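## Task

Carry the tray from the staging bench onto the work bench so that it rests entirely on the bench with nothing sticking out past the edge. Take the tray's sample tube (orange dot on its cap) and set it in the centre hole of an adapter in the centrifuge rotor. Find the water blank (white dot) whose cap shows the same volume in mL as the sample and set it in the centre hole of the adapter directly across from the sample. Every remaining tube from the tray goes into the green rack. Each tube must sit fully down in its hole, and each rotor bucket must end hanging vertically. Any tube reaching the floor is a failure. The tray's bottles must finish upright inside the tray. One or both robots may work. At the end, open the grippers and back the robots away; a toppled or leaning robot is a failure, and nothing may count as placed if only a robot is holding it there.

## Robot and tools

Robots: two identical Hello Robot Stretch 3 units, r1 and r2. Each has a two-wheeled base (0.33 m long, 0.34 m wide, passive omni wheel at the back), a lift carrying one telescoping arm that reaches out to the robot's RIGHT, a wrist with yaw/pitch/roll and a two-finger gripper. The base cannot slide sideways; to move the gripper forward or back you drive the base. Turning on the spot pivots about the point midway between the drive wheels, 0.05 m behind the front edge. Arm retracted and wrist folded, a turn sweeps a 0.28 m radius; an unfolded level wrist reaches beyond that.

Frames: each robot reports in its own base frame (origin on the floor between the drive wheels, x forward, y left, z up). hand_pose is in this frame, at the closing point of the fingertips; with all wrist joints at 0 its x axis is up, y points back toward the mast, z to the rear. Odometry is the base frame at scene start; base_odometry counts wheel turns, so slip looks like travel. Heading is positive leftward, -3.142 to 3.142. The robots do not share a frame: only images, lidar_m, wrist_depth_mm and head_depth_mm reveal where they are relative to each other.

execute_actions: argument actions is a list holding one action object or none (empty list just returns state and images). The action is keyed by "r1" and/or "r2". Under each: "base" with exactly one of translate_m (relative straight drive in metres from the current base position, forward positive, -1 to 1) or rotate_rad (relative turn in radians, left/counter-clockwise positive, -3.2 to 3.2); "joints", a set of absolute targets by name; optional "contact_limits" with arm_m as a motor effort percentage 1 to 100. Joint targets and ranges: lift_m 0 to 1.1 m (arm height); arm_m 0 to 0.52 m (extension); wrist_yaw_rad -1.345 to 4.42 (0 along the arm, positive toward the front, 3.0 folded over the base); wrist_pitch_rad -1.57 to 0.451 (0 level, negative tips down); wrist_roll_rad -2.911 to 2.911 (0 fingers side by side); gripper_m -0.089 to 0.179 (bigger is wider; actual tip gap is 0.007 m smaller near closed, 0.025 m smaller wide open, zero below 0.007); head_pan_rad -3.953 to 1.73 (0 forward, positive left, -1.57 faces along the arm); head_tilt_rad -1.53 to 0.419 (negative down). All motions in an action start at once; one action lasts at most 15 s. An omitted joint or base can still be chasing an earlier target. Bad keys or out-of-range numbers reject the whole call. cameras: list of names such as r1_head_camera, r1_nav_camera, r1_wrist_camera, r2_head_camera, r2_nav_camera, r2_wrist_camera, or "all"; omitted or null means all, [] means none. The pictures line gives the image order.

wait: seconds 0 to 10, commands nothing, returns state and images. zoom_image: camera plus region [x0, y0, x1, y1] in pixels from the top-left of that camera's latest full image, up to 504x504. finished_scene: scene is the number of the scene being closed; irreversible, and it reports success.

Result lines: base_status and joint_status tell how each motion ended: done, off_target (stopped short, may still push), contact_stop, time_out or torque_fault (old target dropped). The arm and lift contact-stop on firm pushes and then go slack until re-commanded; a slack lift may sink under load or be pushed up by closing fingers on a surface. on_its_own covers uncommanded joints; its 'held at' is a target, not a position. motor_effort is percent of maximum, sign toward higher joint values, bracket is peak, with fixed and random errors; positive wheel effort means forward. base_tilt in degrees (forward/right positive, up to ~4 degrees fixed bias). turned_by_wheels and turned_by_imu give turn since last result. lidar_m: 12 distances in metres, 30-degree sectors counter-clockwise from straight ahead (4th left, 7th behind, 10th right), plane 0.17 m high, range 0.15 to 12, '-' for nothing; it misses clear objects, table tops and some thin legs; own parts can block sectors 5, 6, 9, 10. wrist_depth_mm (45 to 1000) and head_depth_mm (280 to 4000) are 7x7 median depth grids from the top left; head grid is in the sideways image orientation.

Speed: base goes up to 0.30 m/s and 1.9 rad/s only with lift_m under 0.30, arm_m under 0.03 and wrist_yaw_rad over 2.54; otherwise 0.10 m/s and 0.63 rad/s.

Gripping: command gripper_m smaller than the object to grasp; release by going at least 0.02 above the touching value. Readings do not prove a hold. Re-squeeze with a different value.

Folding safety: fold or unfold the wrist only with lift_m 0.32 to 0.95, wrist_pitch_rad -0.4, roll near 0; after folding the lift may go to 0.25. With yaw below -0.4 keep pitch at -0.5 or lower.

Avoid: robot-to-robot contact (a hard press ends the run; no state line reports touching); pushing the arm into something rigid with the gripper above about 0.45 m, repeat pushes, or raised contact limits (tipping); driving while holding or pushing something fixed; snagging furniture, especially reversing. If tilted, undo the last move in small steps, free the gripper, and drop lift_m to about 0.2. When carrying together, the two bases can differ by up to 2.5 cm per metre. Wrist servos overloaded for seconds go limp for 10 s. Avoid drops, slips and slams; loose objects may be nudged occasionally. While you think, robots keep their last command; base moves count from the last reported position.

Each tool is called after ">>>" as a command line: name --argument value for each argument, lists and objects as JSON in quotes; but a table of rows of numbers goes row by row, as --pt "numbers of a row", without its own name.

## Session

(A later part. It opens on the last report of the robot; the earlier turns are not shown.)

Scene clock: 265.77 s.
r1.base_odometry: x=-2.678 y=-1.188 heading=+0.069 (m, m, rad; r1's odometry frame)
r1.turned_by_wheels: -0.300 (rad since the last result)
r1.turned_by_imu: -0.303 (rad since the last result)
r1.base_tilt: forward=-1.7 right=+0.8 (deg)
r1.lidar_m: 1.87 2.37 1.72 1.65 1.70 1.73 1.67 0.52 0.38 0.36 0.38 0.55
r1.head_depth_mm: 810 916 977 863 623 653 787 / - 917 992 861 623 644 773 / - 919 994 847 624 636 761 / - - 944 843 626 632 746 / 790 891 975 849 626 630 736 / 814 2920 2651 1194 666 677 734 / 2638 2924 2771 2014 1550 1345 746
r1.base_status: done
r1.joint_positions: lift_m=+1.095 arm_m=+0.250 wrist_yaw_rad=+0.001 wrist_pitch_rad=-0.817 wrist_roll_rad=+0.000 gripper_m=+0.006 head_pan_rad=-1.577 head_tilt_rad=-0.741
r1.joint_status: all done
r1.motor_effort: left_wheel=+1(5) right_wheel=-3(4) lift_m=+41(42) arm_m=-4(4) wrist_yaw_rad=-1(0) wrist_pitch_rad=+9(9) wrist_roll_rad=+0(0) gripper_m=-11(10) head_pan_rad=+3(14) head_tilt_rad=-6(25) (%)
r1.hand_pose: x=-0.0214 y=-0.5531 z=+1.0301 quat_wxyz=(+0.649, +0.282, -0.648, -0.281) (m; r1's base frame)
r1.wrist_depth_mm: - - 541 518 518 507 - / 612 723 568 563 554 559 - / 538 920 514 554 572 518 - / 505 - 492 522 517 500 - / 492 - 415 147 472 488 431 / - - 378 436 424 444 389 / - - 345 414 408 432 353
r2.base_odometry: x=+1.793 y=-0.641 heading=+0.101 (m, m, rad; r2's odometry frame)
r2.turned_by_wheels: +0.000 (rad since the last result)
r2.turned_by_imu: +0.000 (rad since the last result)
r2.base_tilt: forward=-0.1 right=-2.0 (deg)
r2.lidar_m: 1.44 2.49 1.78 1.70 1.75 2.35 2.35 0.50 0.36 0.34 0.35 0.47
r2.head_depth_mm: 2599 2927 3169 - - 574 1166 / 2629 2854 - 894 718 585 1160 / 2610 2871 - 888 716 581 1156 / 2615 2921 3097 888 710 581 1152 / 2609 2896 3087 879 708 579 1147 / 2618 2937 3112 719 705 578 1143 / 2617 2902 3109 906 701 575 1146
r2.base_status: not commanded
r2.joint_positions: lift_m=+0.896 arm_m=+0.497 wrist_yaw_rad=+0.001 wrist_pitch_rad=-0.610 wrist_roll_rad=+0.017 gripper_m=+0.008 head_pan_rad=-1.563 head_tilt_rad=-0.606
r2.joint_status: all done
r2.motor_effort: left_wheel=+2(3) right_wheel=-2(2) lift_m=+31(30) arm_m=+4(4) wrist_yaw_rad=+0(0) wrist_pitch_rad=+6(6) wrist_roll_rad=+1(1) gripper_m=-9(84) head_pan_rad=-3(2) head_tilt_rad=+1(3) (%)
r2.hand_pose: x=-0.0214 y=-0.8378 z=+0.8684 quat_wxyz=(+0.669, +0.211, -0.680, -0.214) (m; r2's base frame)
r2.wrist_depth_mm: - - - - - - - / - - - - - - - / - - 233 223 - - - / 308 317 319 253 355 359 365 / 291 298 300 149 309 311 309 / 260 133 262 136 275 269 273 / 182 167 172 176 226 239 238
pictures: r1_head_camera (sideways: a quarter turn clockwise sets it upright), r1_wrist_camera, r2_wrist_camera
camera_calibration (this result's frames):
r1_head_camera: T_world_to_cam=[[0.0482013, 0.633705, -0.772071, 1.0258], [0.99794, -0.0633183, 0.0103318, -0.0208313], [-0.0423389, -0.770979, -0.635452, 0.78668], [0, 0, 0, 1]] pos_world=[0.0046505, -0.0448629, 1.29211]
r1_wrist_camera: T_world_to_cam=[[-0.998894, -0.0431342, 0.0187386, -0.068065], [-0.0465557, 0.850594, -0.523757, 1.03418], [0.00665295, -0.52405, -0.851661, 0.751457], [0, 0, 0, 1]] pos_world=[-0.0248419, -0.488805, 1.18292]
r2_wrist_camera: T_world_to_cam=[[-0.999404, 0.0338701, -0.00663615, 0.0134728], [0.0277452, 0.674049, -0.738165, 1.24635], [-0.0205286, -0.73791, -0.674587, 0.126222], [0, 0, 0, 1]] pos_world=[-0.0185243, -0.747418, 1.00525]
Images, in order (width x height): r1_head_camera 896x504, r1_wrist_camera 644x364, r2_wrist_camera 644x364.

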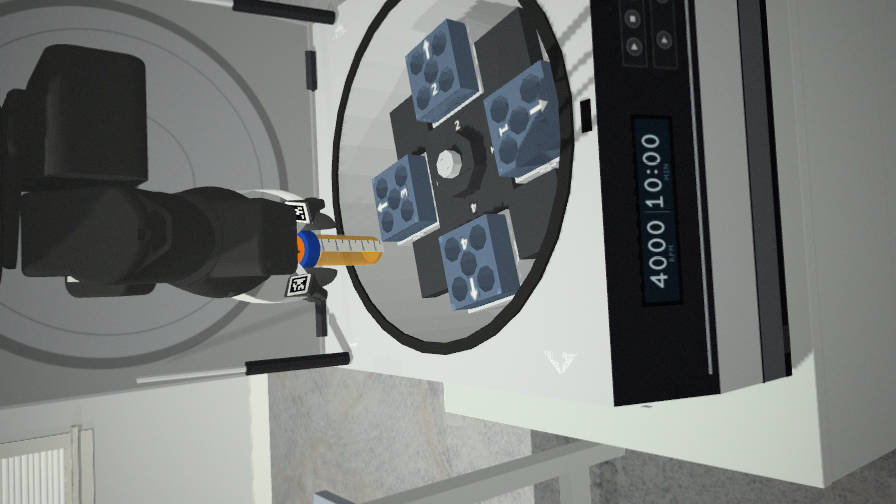

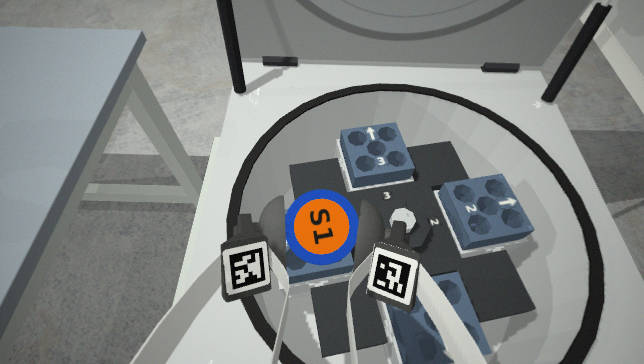

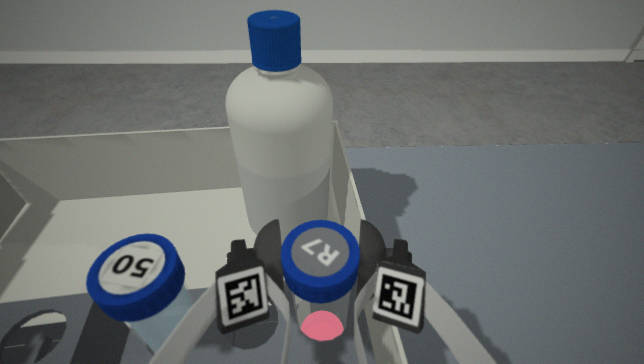

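>>> execute_actions --actions '[{"r1":{"joints":{"wrist_pitch_rad":-1.206,"arm_m":0.37,"lift_m":1.04}},"r2":{"joints":{"lift_m":1.02}}}]' --cameras '["r1_wrist_camera"]'

>>> execute_actions --actions '[{"r2":{"base":{"translate_m":-0.3},"joints":{"arm_m":0.25,"head_tilt_rad":-0.7}}}]' --cameras '["r2_wrist_camera","r2_head_camera"]'

Scene clock: 271.77 s.
r1.base_odometry: x=-2.678 y=-1.188 heading=+0.069 (m, m, rad; r1's odometry frame)
r1.turned_by_wheels: +0.000 (rad since the last result)
r1.turned_by_imu: -0.001 (rad since the last result)
r1.base_tilt: forward=-1.6 right=+0.7 (deg)
r1.lidar_m: 1.86 2.36 1.72 1.65 1.71 1.74 1.67 0.52 0.38 0.36 0.37 0.55
r1.head_depth_mm: - 934 979 864 622 653 787 / - 910 987 862 625 645 773 / - 923 997 846 624 638 762 / - - 978 820 626 633 748 / 793 890 972 845 626 628 737 / 815 2928 2655 1199 664 678 733 / 2662 2945 2751 2004 1545 1338 745
r1.base_status: not commanded
r1.joint_positions: lift_m=+1.040 arm_m=+0.370 wrist_yaw_rad=+0.001 wrist_pitch_rad=-1.210 wrist_roll_rad=+0.000 gripper_m=+0.006 head_pan_rad=-1.577 head_tilt_rad=-0.741
r1.joint_status: all done
r1.motor_effort: left_wheel=+1(1) right_wheel=-2(2) lift_m=+30(35) arm_m=+5(5) wrist_yaw_rad=+0(1) wrist_pitch_rad=+2(7) wrist_roll_rad=+1(1) gripper_m=-11(10) head_pan_rad=+3(3) head_tilt_rad=-5(7) (%)
r1.hand_pose: x=-0.0215 y=-0.5825 z=+0.9307 quat_wxyz=(+0.582, +0.403, -0.581, -0.402) (m; r1's base frame)
r1.wrist_depth_mm: - 800 322 413 370 391 352 / - 986 336 382 374 380 361 / - - 348 364 349 364 346 / - - 333 337 357 356 375 / - - 289 146 349 349 351 / - 667 278 354 338 333 328 / 528 - 276 278 361 336 277
r2.base_odometry: x=+1.793 y=-0.641 heading=+0.101 (m, m, rad; r2's odometry frame)
r2.turned_by_wheels: +0.000 (rad since the last result)
r2.turned_by_imu: +0.000 (rad since the last result)
r2.base_tilt: forward=-0.1 right=-1.9 (deg)
r2.lidar_m: 1.44 2.48 1.78 1.70 1.75 2.34 2.35 0.50 0.36 0.34 0.35 0.47
r2.head_depth_mm: 2574 - 3130 935 720 588 1161 / 2558 2964 3086 930 716 585 1161 / 2591 - 3086 887 714 583 1158 / 2610 2943 1025 886 712 580 1153 / 2590 2901 3097 878 708 578 1148 / 2607 2894 3095 717 705 576 1146 / 2618 2923 3117 902 702 575 1144
r2.base_status: not commanded
r2.joint_positions: lift_m=+1.020 arm_m=+0.497 wrist_yaw_rad=+0.001 wrist_pitch_rad=-0.610 wrist_roll_rad=+0.017 gripper_m=+0.008 head_pan_rad=-1.563 head_tilt_rad=-0.606
r2.joint_status: all done
r2.motor_effort: left_wheel=+3(3) right_wheel=-2(2) lift_m=+46(47) arm_m=+4(4) wrist_yaw_rad=+0(0) wrist_pitch_rad=+6(6) wrist_roll_rad=+1(1) gripper_m=-9(9) head_pan_rad=-2(2) head_tilt_rad=+1(2) (%)
r2.hand_pose: x=-0.0214 y=-0.8377 z=+0.9919 quat_wxyz=(+0.669, +0.211, -0.680, -0.214) (m; r2's base frame)
r2.wrist_depth_mm: - - - - - - - / - - - - - - - / - - - - - - - / - - - - - - - / 440 393 393 148 460 467 463 / 360 398 405 137 409 410 408 / 334 353 349 295 350 361 362
pictures: r1_wrist_camera
camera_calibration (this result's frames):
r1_wrist_camera: T_world_to_cam=[[-0.998903, -0.0468057, 0.00135378, -0.0535828], [-0.0464313, 0.986341, -0.158035, 0.745787], [0.00606166, -0.157925, -0.987433, 0.990963], [0, 0, 0, 1]] pos_world=[-0.0249031, -0.581611, 1.09644]
Images, in order (width x height): r1_wrist_camera 644x364.

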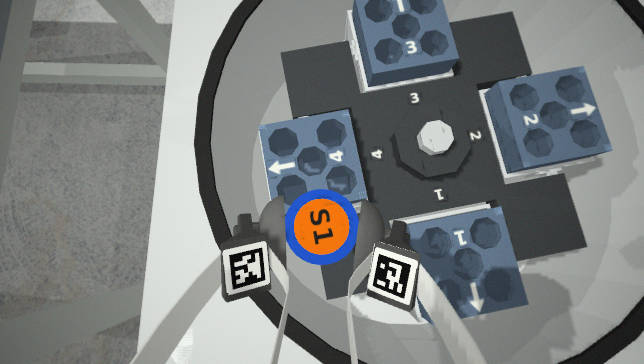

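Scene clock: 275.70 s.
r1.base_odometry: x=-2.678 y=-1.188 heading=+0.069 (m, m, rad; r1's odometry frame)
r1.turned_by_wheels: +0.000 (rad since the last result)
r1.turned_by_imu: +0.000 (rad since the last result)
r1.base_tilt: forward=-1.8 right=+0.7 (deg)
r1.lidar_m: 1.86 2.37 1.71 1.65 1.70 1.73 1.67 0.52 0.38 0.36 0.37 0.56
r1.head_depth_mm: - 936 980 860 622 653 788 / - 913 992 862 623 643 775 / - 920 994 846 624 638 763 / - - 978 820 625 632 748 / 792 889 971 844 626 629 736 / 818 2951 2623 1196 664 679 735 / 2649 2971 2771 2027 1546 1346 747
r1.base_status: not commanded
r1.joint_positions: lift_m=+1.040 arm_m=+0.370 wrist_yaw_rad=+0.001 wrist_pitch_rad=-1.210 wrist_roll_rad=+0.000 gripper_m=+0.006 head_pan_rad=-1.577 head_tilt_rad=-0.741
r1.joint_status: not commanded
r1.motor_effort: left_wheel=+1(1) right_wheel=-1(2) lift_m=+29(30) arm_m=+5(5) wrist_yaw_rad=-1(0) wrist_pitch_rad=+2(2) wrist_roll_rad=+1(1) gripper_m=-11(11) head_pan_rad=+3(3) head_tilt_rad=-5(6) (%)
r1.hand_pose: x=-0.0215 y=-0.5825 z=+0.9307 quat_wxyz=(+0.582, +0.403, -0.581, -0.402) (m; r1's base frame)
r1.wrist_depth_mm: - 801 325 414 371 395 352 / - - 335 381 376 382 360 / - - 343 365 352 365 347 / - - 332 338 360 359 374 / - - 290 147 350 347 350 / - 665 279 358 337 330 328 / 523 - 272 280 360 336 276
r2.base_odometry: x=+1.494 y=-0.672 heading=+0.101 (m, m, rad; r2's odometry frame)
r2.turned_by_wheels: +0.000 (rad since the last result)
r2.turned_by_imu: +0.001 (rad since the last result)
r2.base_tilt: forward=-0.1 right=-2.0 (deg)
r2.lidar_m: 1.19 2.46 1.77 1.69 1.74 2.34 2.07 2.26 0.36 0.35 0.36 0.48
r2.head_depth_mm: 2556 2982 2662 830 665 581 836 / - - 1047 825 661 580 1150 / 2598 - 999 792 660 577 1168 / 2651 3012 1034 812 657 576 1165 / 2640 2995 1075 810 652 573 1157 / 2644 2927 974 801 653 572 1151 / 2638 2967 930 767 649 570 1153
r2.base_status: done
r2.joint_positions: lift_m=+1.020 arm_m=+0.250 wrist_yaw_rad=+0.001 wrist_pitch_rad=-0.611 wrist_roll_rad=+0.017 gripper_m=+0.008 head_pan_rad=-1.563 head_tilt_rad=-0.691
r2.joint_status: all done
r2.motor_effort: left_wheel=+2(4) right_wheel=-2(7) lift_m=+46(45) arm_m=-4(5) wrist_yaw_rad=-1(0) wrist_pitch_rad=+7(7) wrist_roll_rad=+1(1) gripper_m=-9(9) head_pan_rad=-2(2) head_tilt_rad=-3(14) (%)
r2.hand_pose: x=-0.0214 y=-0.5915 z=+0.9917 quat_wxyz=(+0.669, +0.211, -0.680, -0.215) (m; r2's base frame)
r2.wrist_depth_mm: - - - - - - - / - - - - - - - / 558 524 628 639 648 - - / 449 495 535 533 546 - - / 422 448 459 148 463 480 - / 373 393 405 136 414 405 - / 323 350 348 332 356 361 -
pictures: r2_head_camera (sideways: a quarter turn clockwise sets it upright), r2_wrist_camera
camera_calibration (this result's frames):
r2_head_camera: T_world_to_cam=[[-0.0471361, 0.632411, -0.773198, 1.02376], [0.99862, 0.0477676, -0.0218085, 0.0288379], [0.0231419, -0.773159, -0.63379, 0.780216], [0, 0, 0, 1]] pos_world=[0.00140216, -0.0455817, 1.28669]
r2_wrist_camera: T_world_to_cam=[[-0.999404, 0.0338755, -0.00659523, 0.0059118], [0.0277439, 0.674955, -0.737337, 1.17106], [-0.0205262, -0.737081, -0.675493, 0.39254], [0, 0, 0, 1]] pos_world=[-0.018524, -0.501278, 1.12866]
Images, in order (width x height): r2_head_camera 896x504, r2_wrist_camera 644x364.

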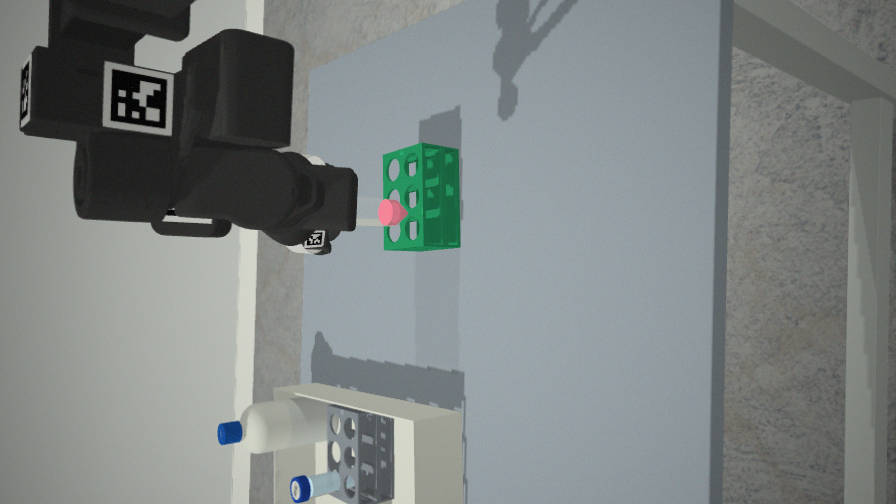

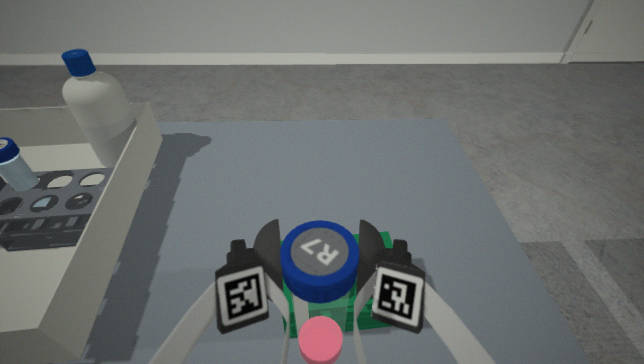

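>>> execute_actions --actions '[{"r1":{"base":{"translate_m":0.012},"joints":{"arm_m":0.442,"lift_m":1.0}},"r2":{"base":{"translate_m":0.016},"joints":{"arm_m":0.317,"lift_m":0.98}}}]' --cameras '["r1_head_camera","r2_head_camera","r1_wrist_camera","r2_wrist_camera"]'

>>> zoom_image --camera "r1_head_camera" --region '[340,170,560,330]'

>>> zoom_image --camera "r2_head_camera" --region '[300,120,500,270]'

Scene clock: 286.47 s.
r1.base_odometry: x=-2.666 y=-1.187 heading=+0.070 (m, m, rad; r1's odometry frame)
r1.turned_by_wheels: +0.000 (rad since the last result)
r1.turned_by_imu: +0.000 (rad since the last result)
r1.base_tilt: forward=-1.6 right=+0.7 (deg)
r1.lidar_m: 1.85 2.37 1.72 1.65 1.70 1.75 1.68 0.52 0.38 0.36 0.37 0.55
r1.head_depth_mm: 806 - 978 860 623 654 785 / 784 927 997 854 624 644 771 / 779 938 997 848 624 639 760 / 775 - 977 805 625 632 747 / 793 892 962 845 625 629 734 / 2568 2886 2762 1954 910 768 735 / 2647 2956 2764 1954 1550 1379 1128
r1.base_status: done
r1.joint_positions: lift_m=+1.000 arm_m=+0.442 wrist_yaw_rad=+0.001 wrist_pitch_rad=-1.211 wrist_roll_rad=+0.000 gripper_m=+0.006 head_pan_rad=-1.577 head_tilt_rad=-0.741
r1.joint_status: all done
r1.motor_effort: left_wheel=+1(6) right_wheel=-2(4) lift_m=+29(30) arm_m=+4(6) wrist_yaw_rad=+0(1) wrist_pitch_rad=+2(2) wrist_roll_rad=+1(0) gripper_m=-10(11) head_pan_rad=+3(4) head_tilt_rad=-5(6) (%)
r1.hand_pose: x=-0.0215 y=-0.6543 z=+0.8906 quat_wxyz=(+0.582, +0.403, -0.581, -0.402) (m; r1's base frame)
r1.wrist_depth_mm: - 659 275 326 337 362 312 / - 952 270 377 315 334 344 / - - 297 326 325 328 311 / - - 323 291 317 312 291 / - 252 267 147 308 308 308 / - 245 271 303 304 304 300 / - 616 242 341 296 273 301
r2.base_odometry: x=+1.510 y=-0.670 heading=+0.101 (m, m, rad; r2's odometry frame)
r2.turned_by_wheels: +0.000 (rad since the last result)
r2.turned_by_imu: +0.000 (rad since the last result)
r2.base_tilt: forward=+0.1 right=-2.0 (deg)
r2.lidar_m: 1.19 2.46 1.77 1.69 1.75 2.34 2.08 2.27 0.36 0.35 0.36 0.48
r2.head_depth_mm: 2625 - 2484 829 664 582 861 / 2605 - 1044 799 662 579 1171 / 2631 - 995 812 658 577 1166 / 2661 2997 1036 816 656 574 1161 / 2635 2968 1078 813 653 573 1159 / 2630 2950 966 783 650 572 1154 / 2639 3043 938 765 649 571 1155
r2.base_status: done
r2.joint_positions: lift_m=+0.980 arm_m=+0.317 wrist_yaw_rad=+0.001 wrist_pitch_rad=-0.611 wrist_roll_rad=+0.017 gripper_m=+0.008 head_pan_rad=-1.563 head_tilt_rad=-0.691
r2.joint_status: all done
r2.motor_effort: left_wheel=+2(10) right_wheel=-2(3) lift_m=+31(39) arm_m=+4(3) wrist_yaw_rad=-1(0) wrist_pitch_rad=+7(7) wrist_roll_rad=+1(1) gripper_m=-9(8) head_pan_rad=-2(2) head_tilt_rad=-4(3) (%)
r2.hand_pose: x=-0.0214 y=-0.6575 z=+0.9521 quat_wxyz=(+0.669, +0.211, -0.680, -0.215) (m; r2's base frame)
r2.wrist_depth_mm: - - - - - - - / 403 - - - - - - / 429 487 561 572 566 - - / 445 441 473 480 484 495 - / 338 390 415 149 414 412 - / 317 355 355 137 360 358 - / 296 316 310 251 262 323 329
pictures: r1_head_camera (sideways: a quarter turn clockwise sets it upright), r1_wrist_camera, r2_head_camera (sideways: a quarter turn clockwise sets it upright), r2_wrist_camera
camera_calibration (this result's frames):
r1_head_camera: T_world_to_cam=[[0.0481603, 0.6338, -0.771996, 1.02571], [0.997944, -0.0632541, 0.010325, -0.0208226], [-0.0422879, -0.770906, -0.635543, 0.786798], [0, 0, 0, 1]] pos_world=[0.00465345, -0.0448618, 1.2921]
r1_wrist_camera: T_world_to_cam=[[-0.998903, -0.0468059, 0.00132581, -0.0568669], [-0.0464308, 0.986438, -0.157431, 0.809848], [0.00606087, -0.15732, -0.987529, 0.940553], [0, 0, 0, 1]] pos_world=[-0.0249032, -0.653559, 1.05639]
r2_head_camera: T_world_to_cam=[[-0.0471361, 0.632427, -0.773185, 1.02374], [0.99862, 0.0477678, -0.0218077, 0.0288369], [0.0231416, -0.773146, -0.633806, 0.780237], [0, 0, 0, 1]] pos_world=[0.00140214, -0.0455813, 1.28669]
r2_wrist_camera: T_world_to_cam=[[-0.999404, 0.0338776, -0.00658405, 0.00787863], [0.0277436, 0.675192, -0.73712, 1.18638], [-0.0205263, -0.736864, -0.675729, 0.31747], [0, 0, 0, 1]] pos_world=[-0.018524, -0.567369, 1.08908]
Images, in order (width x height): r1_head_camera 896x504, r1_wrist_camera 644x364, r2_head_camera 896x504, r2_wrist_camera 644x364.

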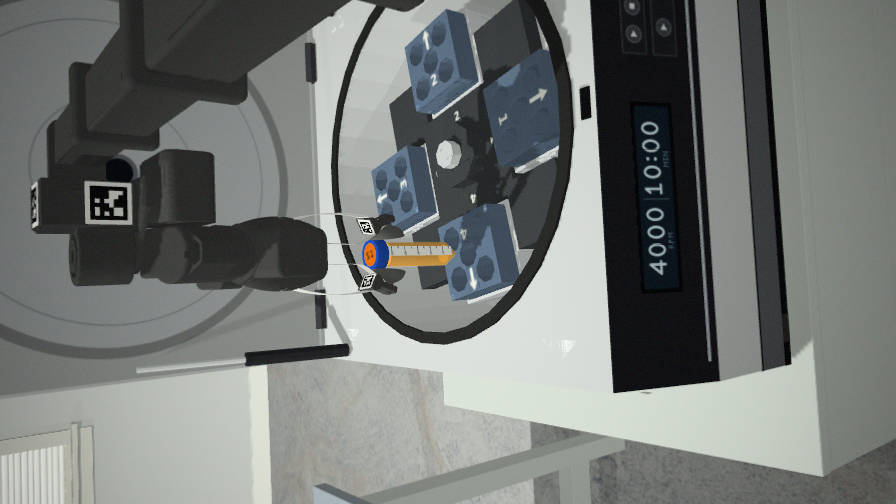

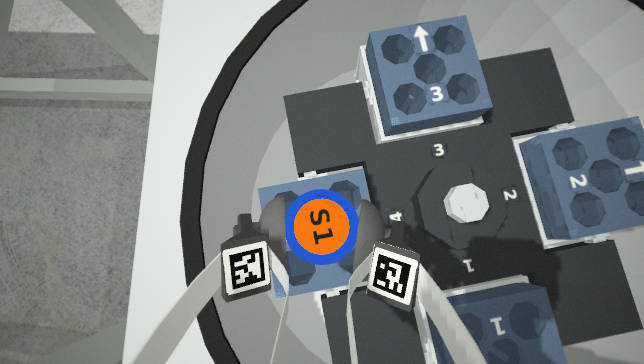

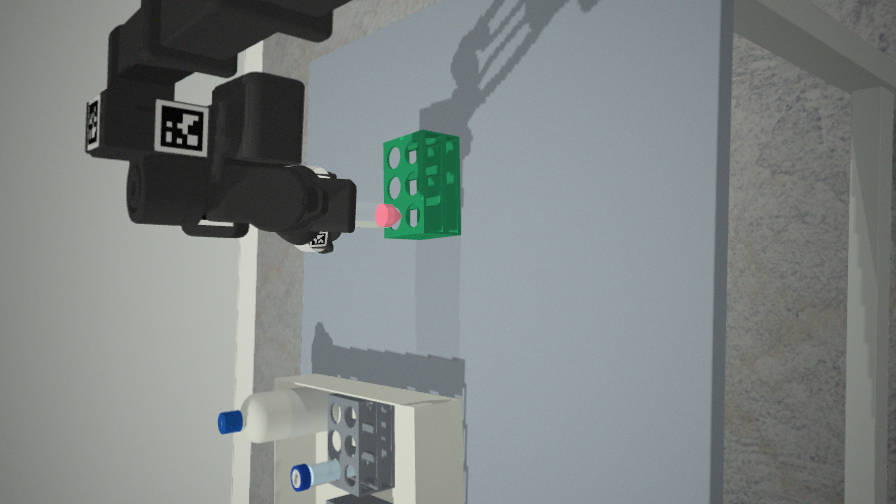

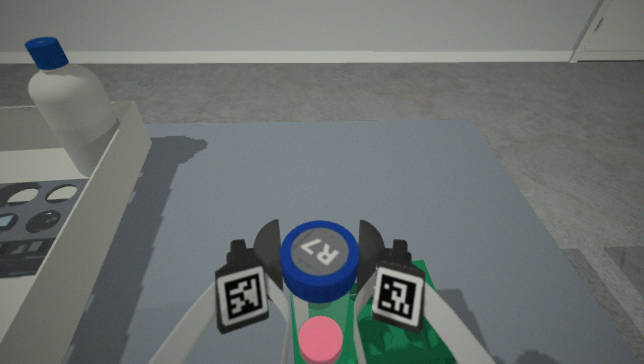

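Region (340, 170, 560, 330) of r1_head_camera's 896x504 image, scaled by 2.291, with more detail than that image has; it fills the top 367 rows of this view, and the rest is white.

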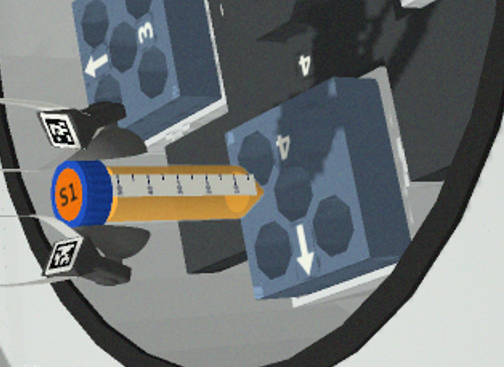

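Region (300, 120, 500, 270) of r2_head_camera's 896x504 image, scaled by 2.520, with more detail than that image has; it fills the top 378 rows of this view, and the rest is white.

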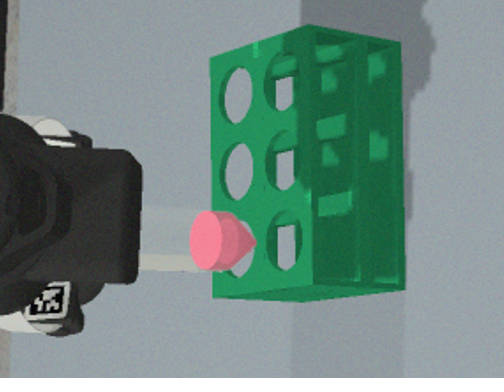

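>>> execute_actions --actions '[{"r1":{"joints":{"lift_m":0.95}},"r2":{"joints":{"lift_m":0.935}}}]' --cameras '["r1_head_camera","r2_head_camera"]'

>>> zoom_image --camera "r1_head_camera" --region '[340,170,560,330]'

>>> zoom_image --camera "r2_head_camera" --region '[300,120,500,270]'

Scene clock: 292.17 s.
r1.base_odometry: x=-2.666 y=-1.187 heading=+0.070 (m, m, rad; r1's odometry frame)
r1.turned_by_wheels: +0.000 (rad since the last result)
r1.turned_by_imu: +0.000 (rad since the last result)
r1.base_tilt: forward=-1.6 right=+0.5 (deg)
r1.lidar_m: 1.85 2.36 1.71 1.65 1.70 1.75 1.68 0.52 0.38 0.36 0.37 0.55
r1.head_depth_mm: 813 898 - 830 622 654 788 / 808 - 996 853 624 645 772 / 803 - 1001 844 624 638 759 / 798 - - 807 625 632 747 / 793 889 960 844 628 629 734 / 2572 2917 2759 1960 908 765 733 / 2658 2960 2758 1945 1554 1366 1139
r1.base_status: not commanded
r1.joint_positions: lift_m=+0.950 arm_m=+0.442 wrist_yaw_rad=+0.001 wrist_pitch_rad=-1.211 wrist_roll_rad=+0.000 gripper_m=+0.006 head_pan_rad=-1.577 head_tilt_rad=-0.741
r1.joint_status: all done
r1.motor_effort: left_wheel=+1(1) right_wheel=-2(2) lift_m=+30(30) arm_m=+4(5) wrist_yaw_rad=-1(1) wrist_pitch_rad=+2(2) wrist_roll_rad=+0(1) gripper_m=-11(11) head_pan_rad=+3(3) head_tilt_rad=-7(7) (%)
r1.hand_pose: x=-0.0215 y=-0.6543 z=+0.8406 quat_wxyz=(+0.582, +0.403, -0.581, -0.402) (m; r1's base frame)
r1.wrist_depth_mm: - 222 225 327 268 289 298 / - 217 255 281 263 281 285 / - 210 295 275 274 275 257 / - 204 286 242 266 249 254 / - 198 260 147 259 243 258 / 964 195 242 231 256 257 257 / 978 190 243 325 248 224 243
r2.base_odometry: x=+1.510 y=-0.670 heading=+0.101 (m, m, rad; r2's odometry frame)
r2.turned_by_wheels: +0.000 (rad since the last result)
r2.turned_by_imu: +0.000 (rad since the last result)
r2.base_tilt: forward=-0.1 right=-2.1 (deg)
r2.lidar_m: 1.19 2.46 1.77 1.69 1.74 2.34 2.07 2.28 0.36 0.35 0.36 0.48
r2.head_depth_mm: 2633 2934 - 799 663 582 856 / 2612 2899 1006 796 663 580 1167 / 2638 2861 - 796 658 576 1164 / 2623 2974 1084 814 656 575 1159 / 2621 2992 1072 814 654 573 1156 / 2642 2931 967 780 651 571 1153 / 2638 2979 932 766 649 571 1153
r2.base_status: not commanded
r2.joint_positions: lift_m=+0.935 arm_m=+0.317 wrist_yaw_rad=+0.001 wrist_pitch_rad=-0.569 wrist_roll_rad=+0.017 gripper_m=+0.008 head_pan_rad=-1.563 head_tilt_rad=-0.691
r2.joint_status: all done
r2.motor_effort: left_wheel=+3(3) right_wheel=-2(2) lift_m=+23(29) arm_m=+4(3) wrist_yaw_rad=+0(0) wrist_pitch_rad=-16(18) wrist_roll_rad=+1(1) gripper_m=-9(9) head_pan_rad=-2(2) head_tilt_rad=-2(4) (%)
r2.hand_pose: x=-0.0214 y=-0.6644 z=+0.9158 quat_wxyz=(+0.673, +0.197, -0.684, -0.200) (m; r2's base frame)
r2.wrist_depth_mm: - - - - - - - / 373 - - - - - - / 410 479 539 538 547 - - / 350 418 437 447 450 448 - / 308 369 381 148 377 375 - / 300 319 332 134 275 325 335 / 272 289 278 227 225 287 292
pictures: r1_head_camera (sideways: a quarter turn clockwise sets it upright), r2_head_camera (sideways: a quarter turn clockwise sets it upright)
camera_calibration (this result's frames):
r1_head_camera: T_world_to_cam=[[0.0481603, 0.6338, -0.771997, 1.02571], [0.997944, -0.063254, 0.0103251, -0.0208226], [-0.0422878, -0.770907, -0.635543, 0.786798], [0, 0, 0, 1]] pos_world=[0.00465345, -0.0448618, 1.2921]
r2_head_camera: T_world_to_cam=[[-0.0471362, 0.632428, -0.773184, 1.02374], [0.99862, 0.047768, -0.0218077, 0.0288368], [0.0231417, -0.773145, -0.633807, 0.780238], [0, 0, 0, 1]] pos_world=[0.00140215, -0.0455813, 1.28669]
Images, in order (width x height): r1_head_camera 896x504, r2_head_camera 896x504.

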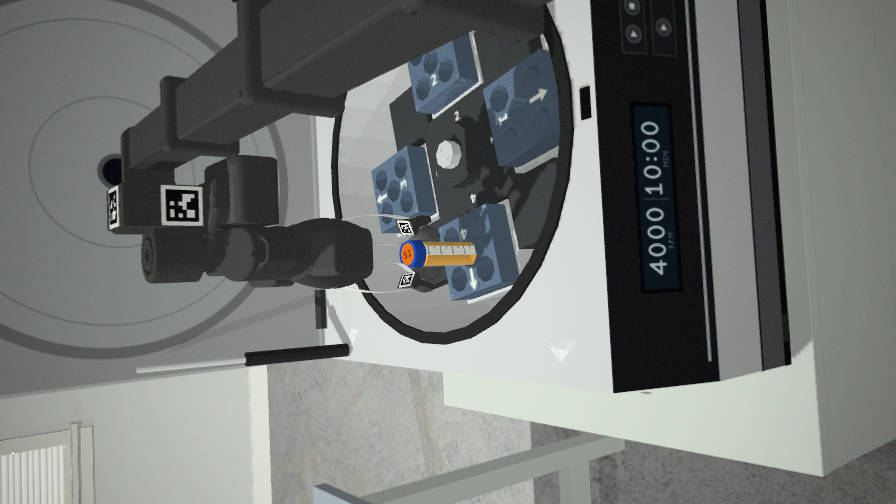

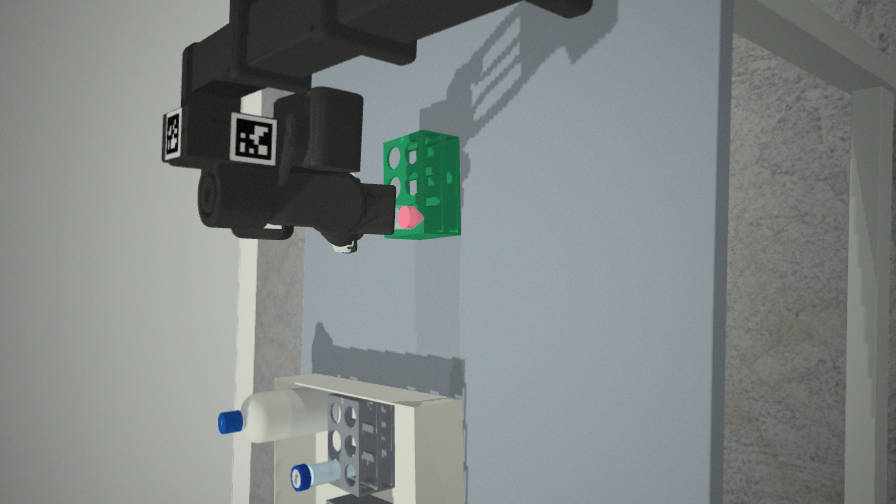

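Region (340, 170, 560, 330) of r1_head_camera's 896x504 image, scaled by 2.291, with more detail than that image has; it fills the top 367 rows of this view, and the rest is white.

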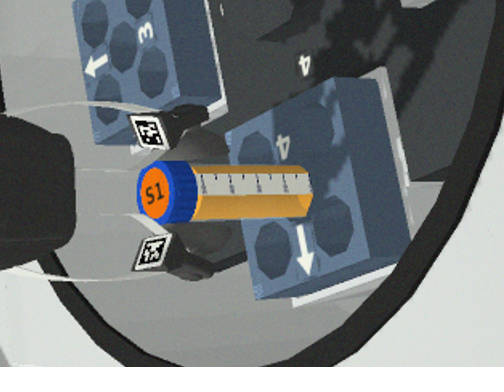

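Region (300, 120, 500, 270) of r2_head_camera's 896x504 image, scaled by 2.520, with more detail than that image has; it fills the top 378 rows of this view, and the rest is white.

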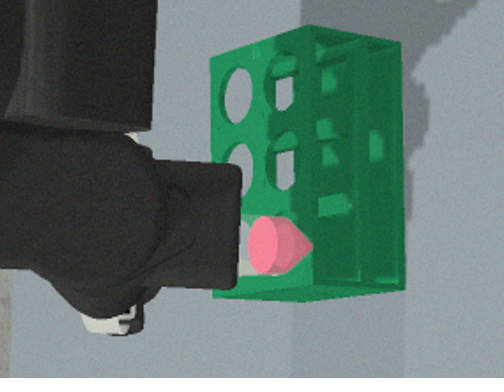

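>>> execute_actions --actions '[{"r1":{"joints":{"lift_m":0.90}},"r2":{"joints":{"lift_m":0.96}}}]' --cameras '[]'

>>> execute_actions --actions '[{"r2":{"joints":{"arm_m":0.339}}}]' --cameras '[]'

>>> execute_actions --actions '[{"r2":{"joints":{"lift_m":0.93}}}]' --cameras '["r1_head_camera","r2_head_camera","r2_wrist_camera"]'

Scene clock: 298.07 s.
r1.base_odometry: x=-2.666 y=-1.187 heading=+0.070 (m, m, rad; r1's odometry frame)
r1.turned_by_wheels: +0.000 (rad since the last result)
r1.turned_by_imu: +0.000 (rad since the last result)
r1.base_tilt: forward=-1.8 right=+0.6 (deg)
r1.lidar_m: 1.85 2.37 1.71 1.65 1.70 1.75 1.68 0.52 0.38 0.36 0.37 0.55
r1.head_depth_mm: 815 915 998 - - 671 786 / 808 894 - 842 622 644 773 / 801 872 1000 846 624 638 760 / 799 879 - 801 626 631 746 / 793 888 959 841 626 627 733 / 2553 2953 2783 1949 910 767 733 / 2644 2977 2756 1955 1545 1361 1134
r1.base_status: not commanded
r1.joint_positions: lift_m=+0.900 arm_m=+0.442 wrist_yaw_rad=+0.001 wrist_pitch_rad=-1.211 wrist_roll_rad=+0.000 gripper_m=+0.006 head_pan_rad=-1.577 head_tilt_rad=-0.741
r1.joint_status: all done
r1.motor_effort: left_wheel=+1(1) right_wheel=-2(2) lift_m=+29(29) arm_m=+5(4) wrist_yaw_rad=-1(1) wrist_pitch_rad=+2(2) wrist_roll_rad=+1(1) gripper_m=-11(11) head_pan_rad=+3(3) head_tilt_rad=-5(7) (%)
r1.hand_pose: x=-0.0215 y=-0.6543 z=+0.7906 quat_wxyz=(+0.582, +0.403, -0.581, -0.402) (m; r1's base frame)
r1.wrist_depth_mm: - 166 221 259 225 211 236 / 164 163 256 229 226 227 230 / 158 164 299 224 223 223 222 / 155 166 231 191 217 195 213 / 151 163 255 147 212 194 210 / 147 154 218 182 206 206 207 / 143 141 225 203 201 199 177
r2.base_odometry: x=+1.510 y=-0.670 heading=+0.101 (m, m, rad; r2's odometry frame)
r2.turned_by_wheels: +0.000 (rad since the last result)
r2.turned_by_imu: +0.000 (rad since the last result)
r2.base_tilt: forward=+0.0 right=-2.0 (deg)
r2.lidar_m: 1.19 2.47 1.77 1.69 1.74 2.34 2.08 2.27 0.36 0.35 0.36 0.48
r2.head_depth_mm: 2619 2813 1053 828 664 582 857 / 2649 - 1007 797 660 579 1168 / 2666 - - 813 657 578 1165 / 2632 2956 1082 812 656 575 1157 / 2639 2990 1077 812 654 575 1160 / 2651 2946 969 783 652 572 1151 / 2663 2986 939 766 647 569 1148
r2.base_status: not commanded
r2.joint_positions: lift_m=+0.960 arm_m=+0.317 wrist_yaw_rad=+0.001 wrist_pitch_rad=-0.610 wrist_roll_rad=+0.017 gripper_m=+0.008 head_pan_rad=-1.563 head_tilt_rad=-0.691
r2.joint_status: all done
r2.motor_effort: left_wheel=+3(3) right_wheel=-2(2) lift_m=+46(47) arm_m=+4(3) wrist_yaw_rad=+0(1) wrist_pitch_rad=+6(16) wrist_roll_rad=+1(1) gripper_m=-9(8) head_pan_rad=-2(2) head_tilt_rad=-3(4) (%)
r2.hand_pose: x=-0.0214 y=-0.6578 z=+0.9319 quat_wxyz=(+0.669, +0.211, -0.680, -0.214) (m; r2's base frame)
r2.wrist_depth_mm: - - - - - - - / 378 - - - - - - / 431 481 531 539 548 - - / 355 427 445 444 447 469 - / 323 379 388 149 385 388 - / 298 334 338 135 302 341 359 / 284 300 289 237 254 302 308
pictures: none
No camera images: the call's "cameras" was empty. Leave "cameras" out to get every camera's image.

Scene clock: 299.13 s.
r1.base_odometry: x=-2.666 y=-1.187 heading=+0.070 (m, m, rad; r1's odometry frame)
r1.turned_by_wheels: +0.000 (rad since the last result)
r1.turned_by_imu: +0.000 (rad since the last result)
r1.base_tilt: forward=-1.6 right=+0.7 (deg)
r1.lidar_m: 1.85 2.37 1.71 1.65 1.70 1.75 1.68 0.52 0.38 0.36 0.37 0.55
r1.head_depth_mm: 813 916 998 - - 670 788 / 808 894 - 844 624 644 775 / 804 870 998 845 624 637 760 / 797 877 - 801 625 633 747 / 795 892 961 843 626 628 735 / 2591 2909 2779 1942 910 768 733 / 2660 2955 2795 1949 1552 1368 1136
r1.base_status: not commanded
r1.joint_positions: lift_m=+0.900 arm_m=+0.442 wrist_yaw_rad=+0.001 wrist_pitch_rad=-1.211 wrist_roll_rad=+0.000 gripper_m=+0.006 head_pan_rad=-1.577 head_tilt_rad=-0.741
r1.joint_status: not commanded
r1.motor_effort: left_wheel=+1(1) right_wheel=-2(2) lift_m=+29(30) arm_m=+4(5) wrist_yaw_rad=-1(1) wrist_pitch_rad=+2(2) wrist_roll_rad=+1(1) gripper_m=-9(12) head_pan_rad=+2(3) head_tilt_rad=-6(6) (%)
r1.hand_pose: x=-0.0215 y=-0.6543 z=+0.7906 quat_wxyz=(+0.582, +0.403, -0.581, -0.402) (m; r1's base frame)
r1.wrist_depth_mm: - 166 221 259 225 210 236 / 164 163 257 229 226 227 230 / 159 164 296 225 223 224 222 / 155 166 230 191 215 195 214 / 150 162 256 146 212 194 211 / 147 154 218 183 206 207 207 / 143 141 225 203 202 198 177
r2.base_odometry: x=+1.510 y=-0.670 heading=+0.101 (m, m, rad; r2's odometry frame)
r2.turned_by_wheels: +0.000 (rad since the last result)
r2.turned_by_imu: +0.000 (rad since the last result)
r2.base_tilt: forward=-0.1 right=-2.0 (deg)
r2.lidar_m: 1.19 2.47 1.77 1.69 1.74 2.34 2.08 2.27 0.36 0.35 0.36 0.48
r2.head_depth_mm: 2654 - 1047 827 664 582 857 / 2647 - 1045 798 661 580 1166 / 2629 - 994 812 657 577 1167 / 2681 2954 1077 814 657 575 1163 / 2653 2997 1072 814 652 574 1155 / 2623 2928 967 780 651 571 1154 / 2653 2986 940 765 648 570 1151
r2.base_status: not commanded
r2.joint_positions: lift_m=+0.960 arm_m=+0.339 wrist_yaw_rad=+0.001 wrist_pitch_rad=-0.610 wrist_roll_rad=+0.017 gripper_m=+0.008 head_pan_rad=-1.563 head_tilt_rad=-0.691
r2.joint_status: all done
r2.motor_effort: left_wheel=+2(3) right_wheel=-2(2) lift_m=+45(46) arm_m=+3(4) wrist_yaw_rad=+0(0) wrist_pitch_rad=+6(6) wrist_roll_rad=+1(1) gripper_m=-9(9) head_pan_rad=-3(2) head_tilt_rad=-3(3) (%)
r2.hand_pose: x=-0.0214 y=-0.6797 z=+0.9319 quat_wxyz=(+0.669, +0.211, -0.680, -0.214) (m; r2's base frame)
r2.wrist_depth_mm: - - - - - - - / 365 - - - - - - / 398 490 528 531 538 - - / 348 423 442 453 452 481 - / 316 377 389 149 380 388 - / 304 332 336 135 341 340 359 / 283 299 290 237 265 304 300
pictures: none
No camera images: the call's "cameras" was empty. Leave "cameras" out to get every camera's image.

Scene clock: 300.20 s.
r1.base_odometry: x=-2.666 y=-1.187 heading=+0.070 (m, m, rad; r1's odometry frame)
r1.turned_by_wheels: +0.000 (rad since the last result)
r1.turned_by_imu: +0.000 (rad since the last result)
r1.base_tilt: forward=-1.6 right=+0.5 (deg)
r1.lidar_m: 1.85 2.36 1.72 1.65 1.70 1.75 1.68 0.52 0.38 0.36 0.37 0.55
r1.head_depth_mm: 814 917 997 - - 673 788 / 810 896 - 844 623 645 774 / 802 873 1002 846 624 638 761 / 799 878 - 802 626 632 746 / 792 891 959 845 626 627 735 / 2582 2950 2762 1957 910 767 735 / 2606 2965 2765 1961 1550 1369 1134
r1.base_status: not commanded
r1.joint_positions: lift_m=+0.900 arm_m=+0.442 wrist_yaw_rad=+0.001 wrist_pitch_rad=-1.211 wrist_roll_rad=+0.000 gripper_m=+0.006 head_pan_rad=-1.577 head_tilt_rad=-0.741
r1.joint_status: not commanded
r1.motor_effort: left_wheel=+1(1) right_wheel=-2(2) lift_m=+29(29) arm_m=+4(5) wrist_yaw_rad=-1(0) wrist_pitch_rad=+2(2) wrist_roll_rad=+1(1) gripper_m=-10(10) head_pan_rad=+3(3) head_tilt_rad=-5(6) (%)
r1.hand_pose: x=-0.0215 y=-0.6543 z=+0.7906 quat_wxyz=(+0.582, +0.403, -0.581, -0.402) (m; r1's base frame)
r1.wrist_depth_mm: - 167 221 261 225 211 236 / 164 163 255 228 227 225 231 / 159 164 296 226 223 222 222 / 155 165 229 192 216 196 213 / 151 162 256 146 213 193 210 / 147 155 218 182 205 207 208 / 143 141 226 203 202 199 177
r2.base_odometry: x=+1.510 y=-0.670 heading=+0.101 (m, m, rad; r2's odometry frame)
r2.turned_by_wheels: +0.000 (rad since the last result)
r2.turned_by_imu: +0.000 (rad since the last result)
r2.base_tilt: forward=-0.1 right=-1.9 (deg)
r2.lidar_m: 1.19 2.47 1.77 1.69 1.75 2.34 2.07 2.27 0.36 0.35 0.36 0.48
r2.head_depth_mm: 2625 2935 - 799 664 583 860 / 2643 2860 1002 799 660 581 1163 / 2646 2872 - 810 659 577 1164 / 2641 2994 1087 805 658 575 1162 / 2647 2957 1075 812 654 573 1160 / 2635 2900 967 782 649 571 1154 / 2658 2992 940 766 649 570 1157
r2.base_status: not commanded
r2.joint_positions: lift_m=+0.930 arm_m=+0.339 wrist_yaw_rad=+0.000 wrist_pitch_rad=-0.610 wrist_roll_rad=+0.017 gripper_m=+0.008 head_pan_rad=-1.563 head_tilt_rad=-0.691
r2.joint_status: all done
r2.motor_effort: left_wheel=+2(3) right_wheel=-1(2) lift_m=+30(38) arm_m=+4(4) wrist_yaw_rad=+0(0) wrist_pitch_rad=+6(6) wrist_roll_rad=+1(1) gripper_m=-9(9) head_pan_rad=-2(3) head_tilt_rad=-5(4) (%)
r2.hand_pose: x=-0.0216 y=-0.6797 z=+0.9023 quat_wxyz=(+0.669, +0.211, -0.680, -0.215) (m; r2's base frame)
r2.wrist_depth_mm: - - - - - - - / 358 - - - - - - / 375 456 486 486 491 530 - / 330 396 404 408 407 406 - / 309 346 347 148 353 355 - / 290 299 307 136 260 308 309 / 269 268 263 207 245 273 273
pictures: r1_head_camera (sideways: a quarter turn clockwise sets it upright), r2_head_camera (sideways: a quarter turn clockwise sets it upright), r2_wrist_camera
camera_calibration (this result's frames):
r1_head_camera: T_world_to_cam=[[0.0481605, 0.6338, -0.771996, 1.02571], [0.997944, -0.0632543, 0.010325, -0.0208226], [-0.0422881, -0.770906, -0.635543, 0.786798], [0, 0, 0, 1]] pos_world=[0.00465344, -0.0448618, 1.2921]
r2_head_camera: T_world_to_cam=[[-0.0471362, 0.632428, -0.773184, 1.02374], [0.99862, 0.047768, -0.0218077, 0.0288368], [0.0231417, -0.773145, -0.633807, 0.780238], [0, 0, 0, 1]] pos_world=[0.00140215, -0.0455813, 1.28669]
r2_wrist_camera: T_world_to_cam=[[-0.999378, 0.0346459, -0.00661079, 0.008696], [0.028265, 0.674562, -0.737677, 1.16471], [-0.0210981, -0.737405, -0.675122, 0.26656], [0, 0, 0, 1]] pos_world=[-0.018606, -0.589407, 1.0392]
Images, in order (width x height): r1_head_camera 896x504, r2_head_camera 896x504, r2_wrist_camera 644x364.

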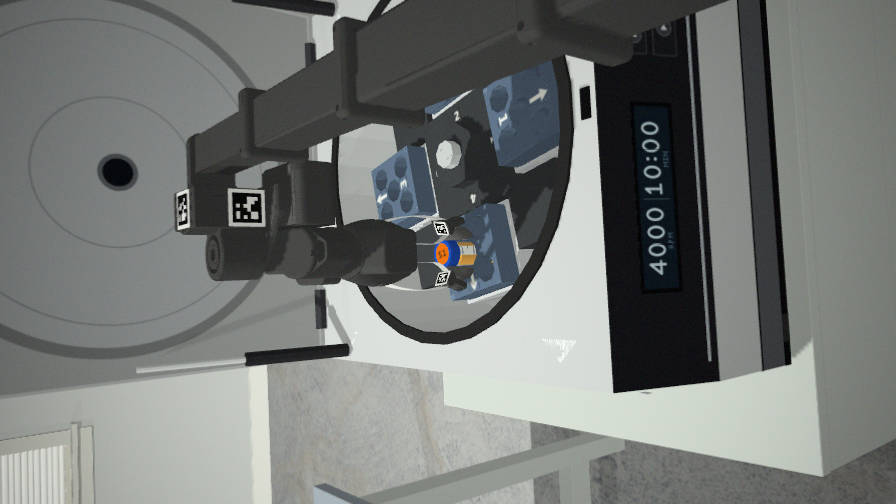

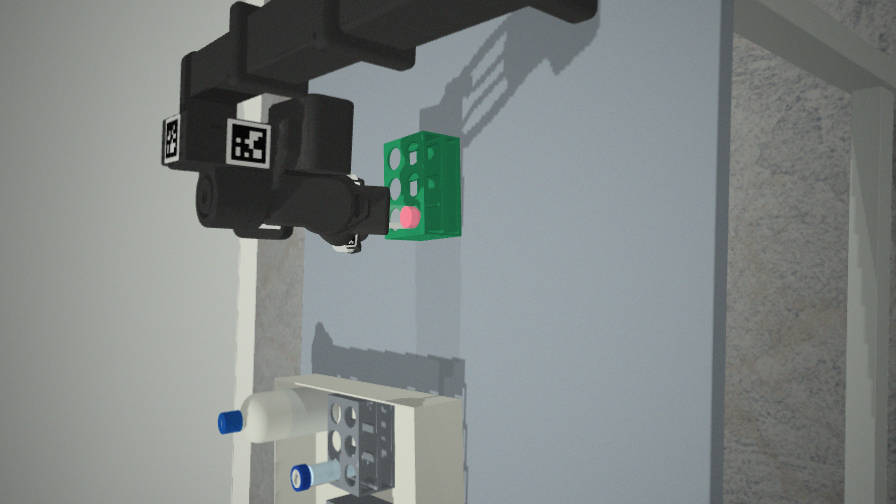

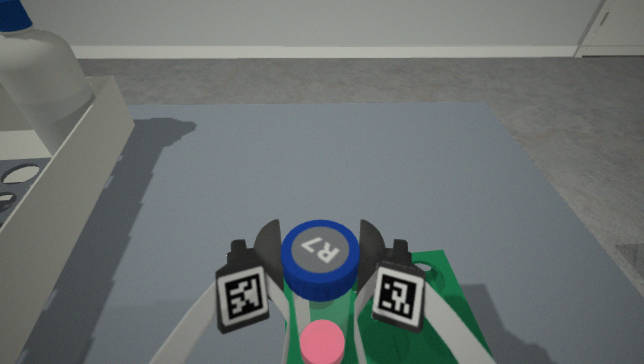

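>>> execute_actions --actions '[{"r1":{"joints":{"lift_m":0.89}},"r2":{"joints":{"lift_m":0.895}}}]' --cameras '[]'

>>> execute_actions --actions '[{"r1":{"joints":{"gripper_m":0.06}},"r2":{"joints":{"gripper_m":0.065}}}]' --cameras '["r1_wrist_camera","r2_wrist_camera"]'

>>> execute_actions --actions '[{"r1":{"joints":{"lift_m":1.0}},"r2":{"joints":{"lift_m":0.97}}}]' --cameras '["r1_head_camera","r2_head_camera","r1_wrist_camera"]'

Scene clock: 305.83 s.
r1.base_odometry: x=-2.666 y=-1.187 heading=+0.070 (m, m, rad; r1's odometry frame)
r1.turned_by_wheels: +0.000 (rad since the last result)
r1.turned_by_imu: +0.000 (rad since the last result)
r1.base_tilt: forward=-1.8 right=+0.6 (deg)
r1.lidar_m: 1.85 2.37 1.71 1.64 1.70 1.75 1.68 0.52 0.38 0.36 0.37 0.55
r1.head_depth_mm: 813 920 986 - - 665 789 / 806 897 - 833 622 644 775 / 803 875 985 848 625 639 763 / 799 881 - 801 625 633 750 / 793 892 960 839 625 628 735 / 2611 2943 2756 1954 909 767 734 / 2637 2932 2764 1947 1546 1367 1133
r1.base_status: not commanded
r1.joint_positions: lift_m=+0.896 arm_m=+0.442 wrist_yaw_rad=+0.001 wrist_pitch_rad=-1.187 wrist_roll_rad=+0.004 gripper_m=+0.006 head_pan_rad=-1.577 head_tilt_rad=-0.741
r1.joint_status: lift_m contact_stop (moved -0.004 of -0.010)
r1.on_its_own: lift_m is slack since a contact_stop, until your next command for it (your +0.890 is given up)
r1.motor_effort: left_wheel=+1(2) right_wheel=-2(4) lift_m=+34(35) arm_m=+3(5) wrist_yaw_rad=+0(1) wrist_pitch_rad=-10(17) wrist_roll_rad=-1(1) gripper_m=-10(11) head_pan_rad=+3(3) head_tilt_rad=-6(5) (%)
r1.hand_pose: x=-0.0215 y=-0.6603 z=+0.7885 quat_wxyz=(+0.585, +0.395, -0.587, -0.396) (m; r1's base frame)
r1.wrist_depth_mm: - 168 215 269 229 215 238 / 165 164 249 231 231 220 232 / 161 162 290 225 223 225 224 / 156 165 230 192 217 197 214 / 148 164 257 146 211 191 207 / 145 156 225 180 205 205 204 / 141 139 230 201 199 200 186
r2.base_odometry: x=+1.510 y=-0.670 heading=+0.101 (m, m, rad; r2's odometry frame)
r2.turned_by_wheels: +0.000 (rad since the last result)
r2.turned_by_imu: +0.000 (rad since the last result)
r2.base_tilt: forward=-0.1 right=-1.9 (deg)
r2.lidar_m: 1.19 2.46 1.77 1.69 1.74 2.34 2.08 2.28 0.36 0.35 0.36 0.48
r2.head_depth_mm: 2612 2966 3031 - 664 580 860 / 2637 2942 - 797 661 580 1165 / 2665 2914 - 794 659 577 1156 / 2648 2972 1080 788 657 576 1161 / 2650 2974 1074 813 653 573 1156 / 2660 2942 967 782 652 572 1148 / 2652 3010 937 766 649 570 1153
r2.base_status: not commanded
r2.joint_positions: lift_m=+0.895 arm_m=+0.339 wrist_yaw_rad=+0.000 wrist_pitch_rad=-0.610 wrist_roll_rad=+0.017 gripper_m=+0.008 head_pan_rad=-1.563 head_tilt_rad=-0.691
r2.joint_status: all done
r2.motor_effort: left_wheel=+2(2) right_wheel=-1(1) lift_m=+30(30) arm_m=+4(4) wrist_yaw_rad=+0(0) wrist_pitch_rad=+6(6) wrist_roll_rad=+1(1) gripper_m=-9(9) head_pan_rad=-2(2) head_tilt_rad=-3(4) (%)
r2.hand_pose: x=-0.0216 y=-0.6797 z=+0.8673 quat_wxyz=(+0.669, +0.211, -0.680, -0.215) (m; r2's base frame)
r2.wrist_depth_mm: 349 - - - - - - / 354 493 - - - - - / 330 418 414 427 433 433 - / 316 348 350 350 355 361 - / 291 299 305 149 296 308 313 / 262 264 266 136 217 263 271 / 233 234 229 187 178 229 240
pictures: none
No camera images: the call's "cameras" was empty. Leave "cameras" out to get every camera's image.

not run: a stop came earlier in this reply.

not run: a stop came earlier in this reply.


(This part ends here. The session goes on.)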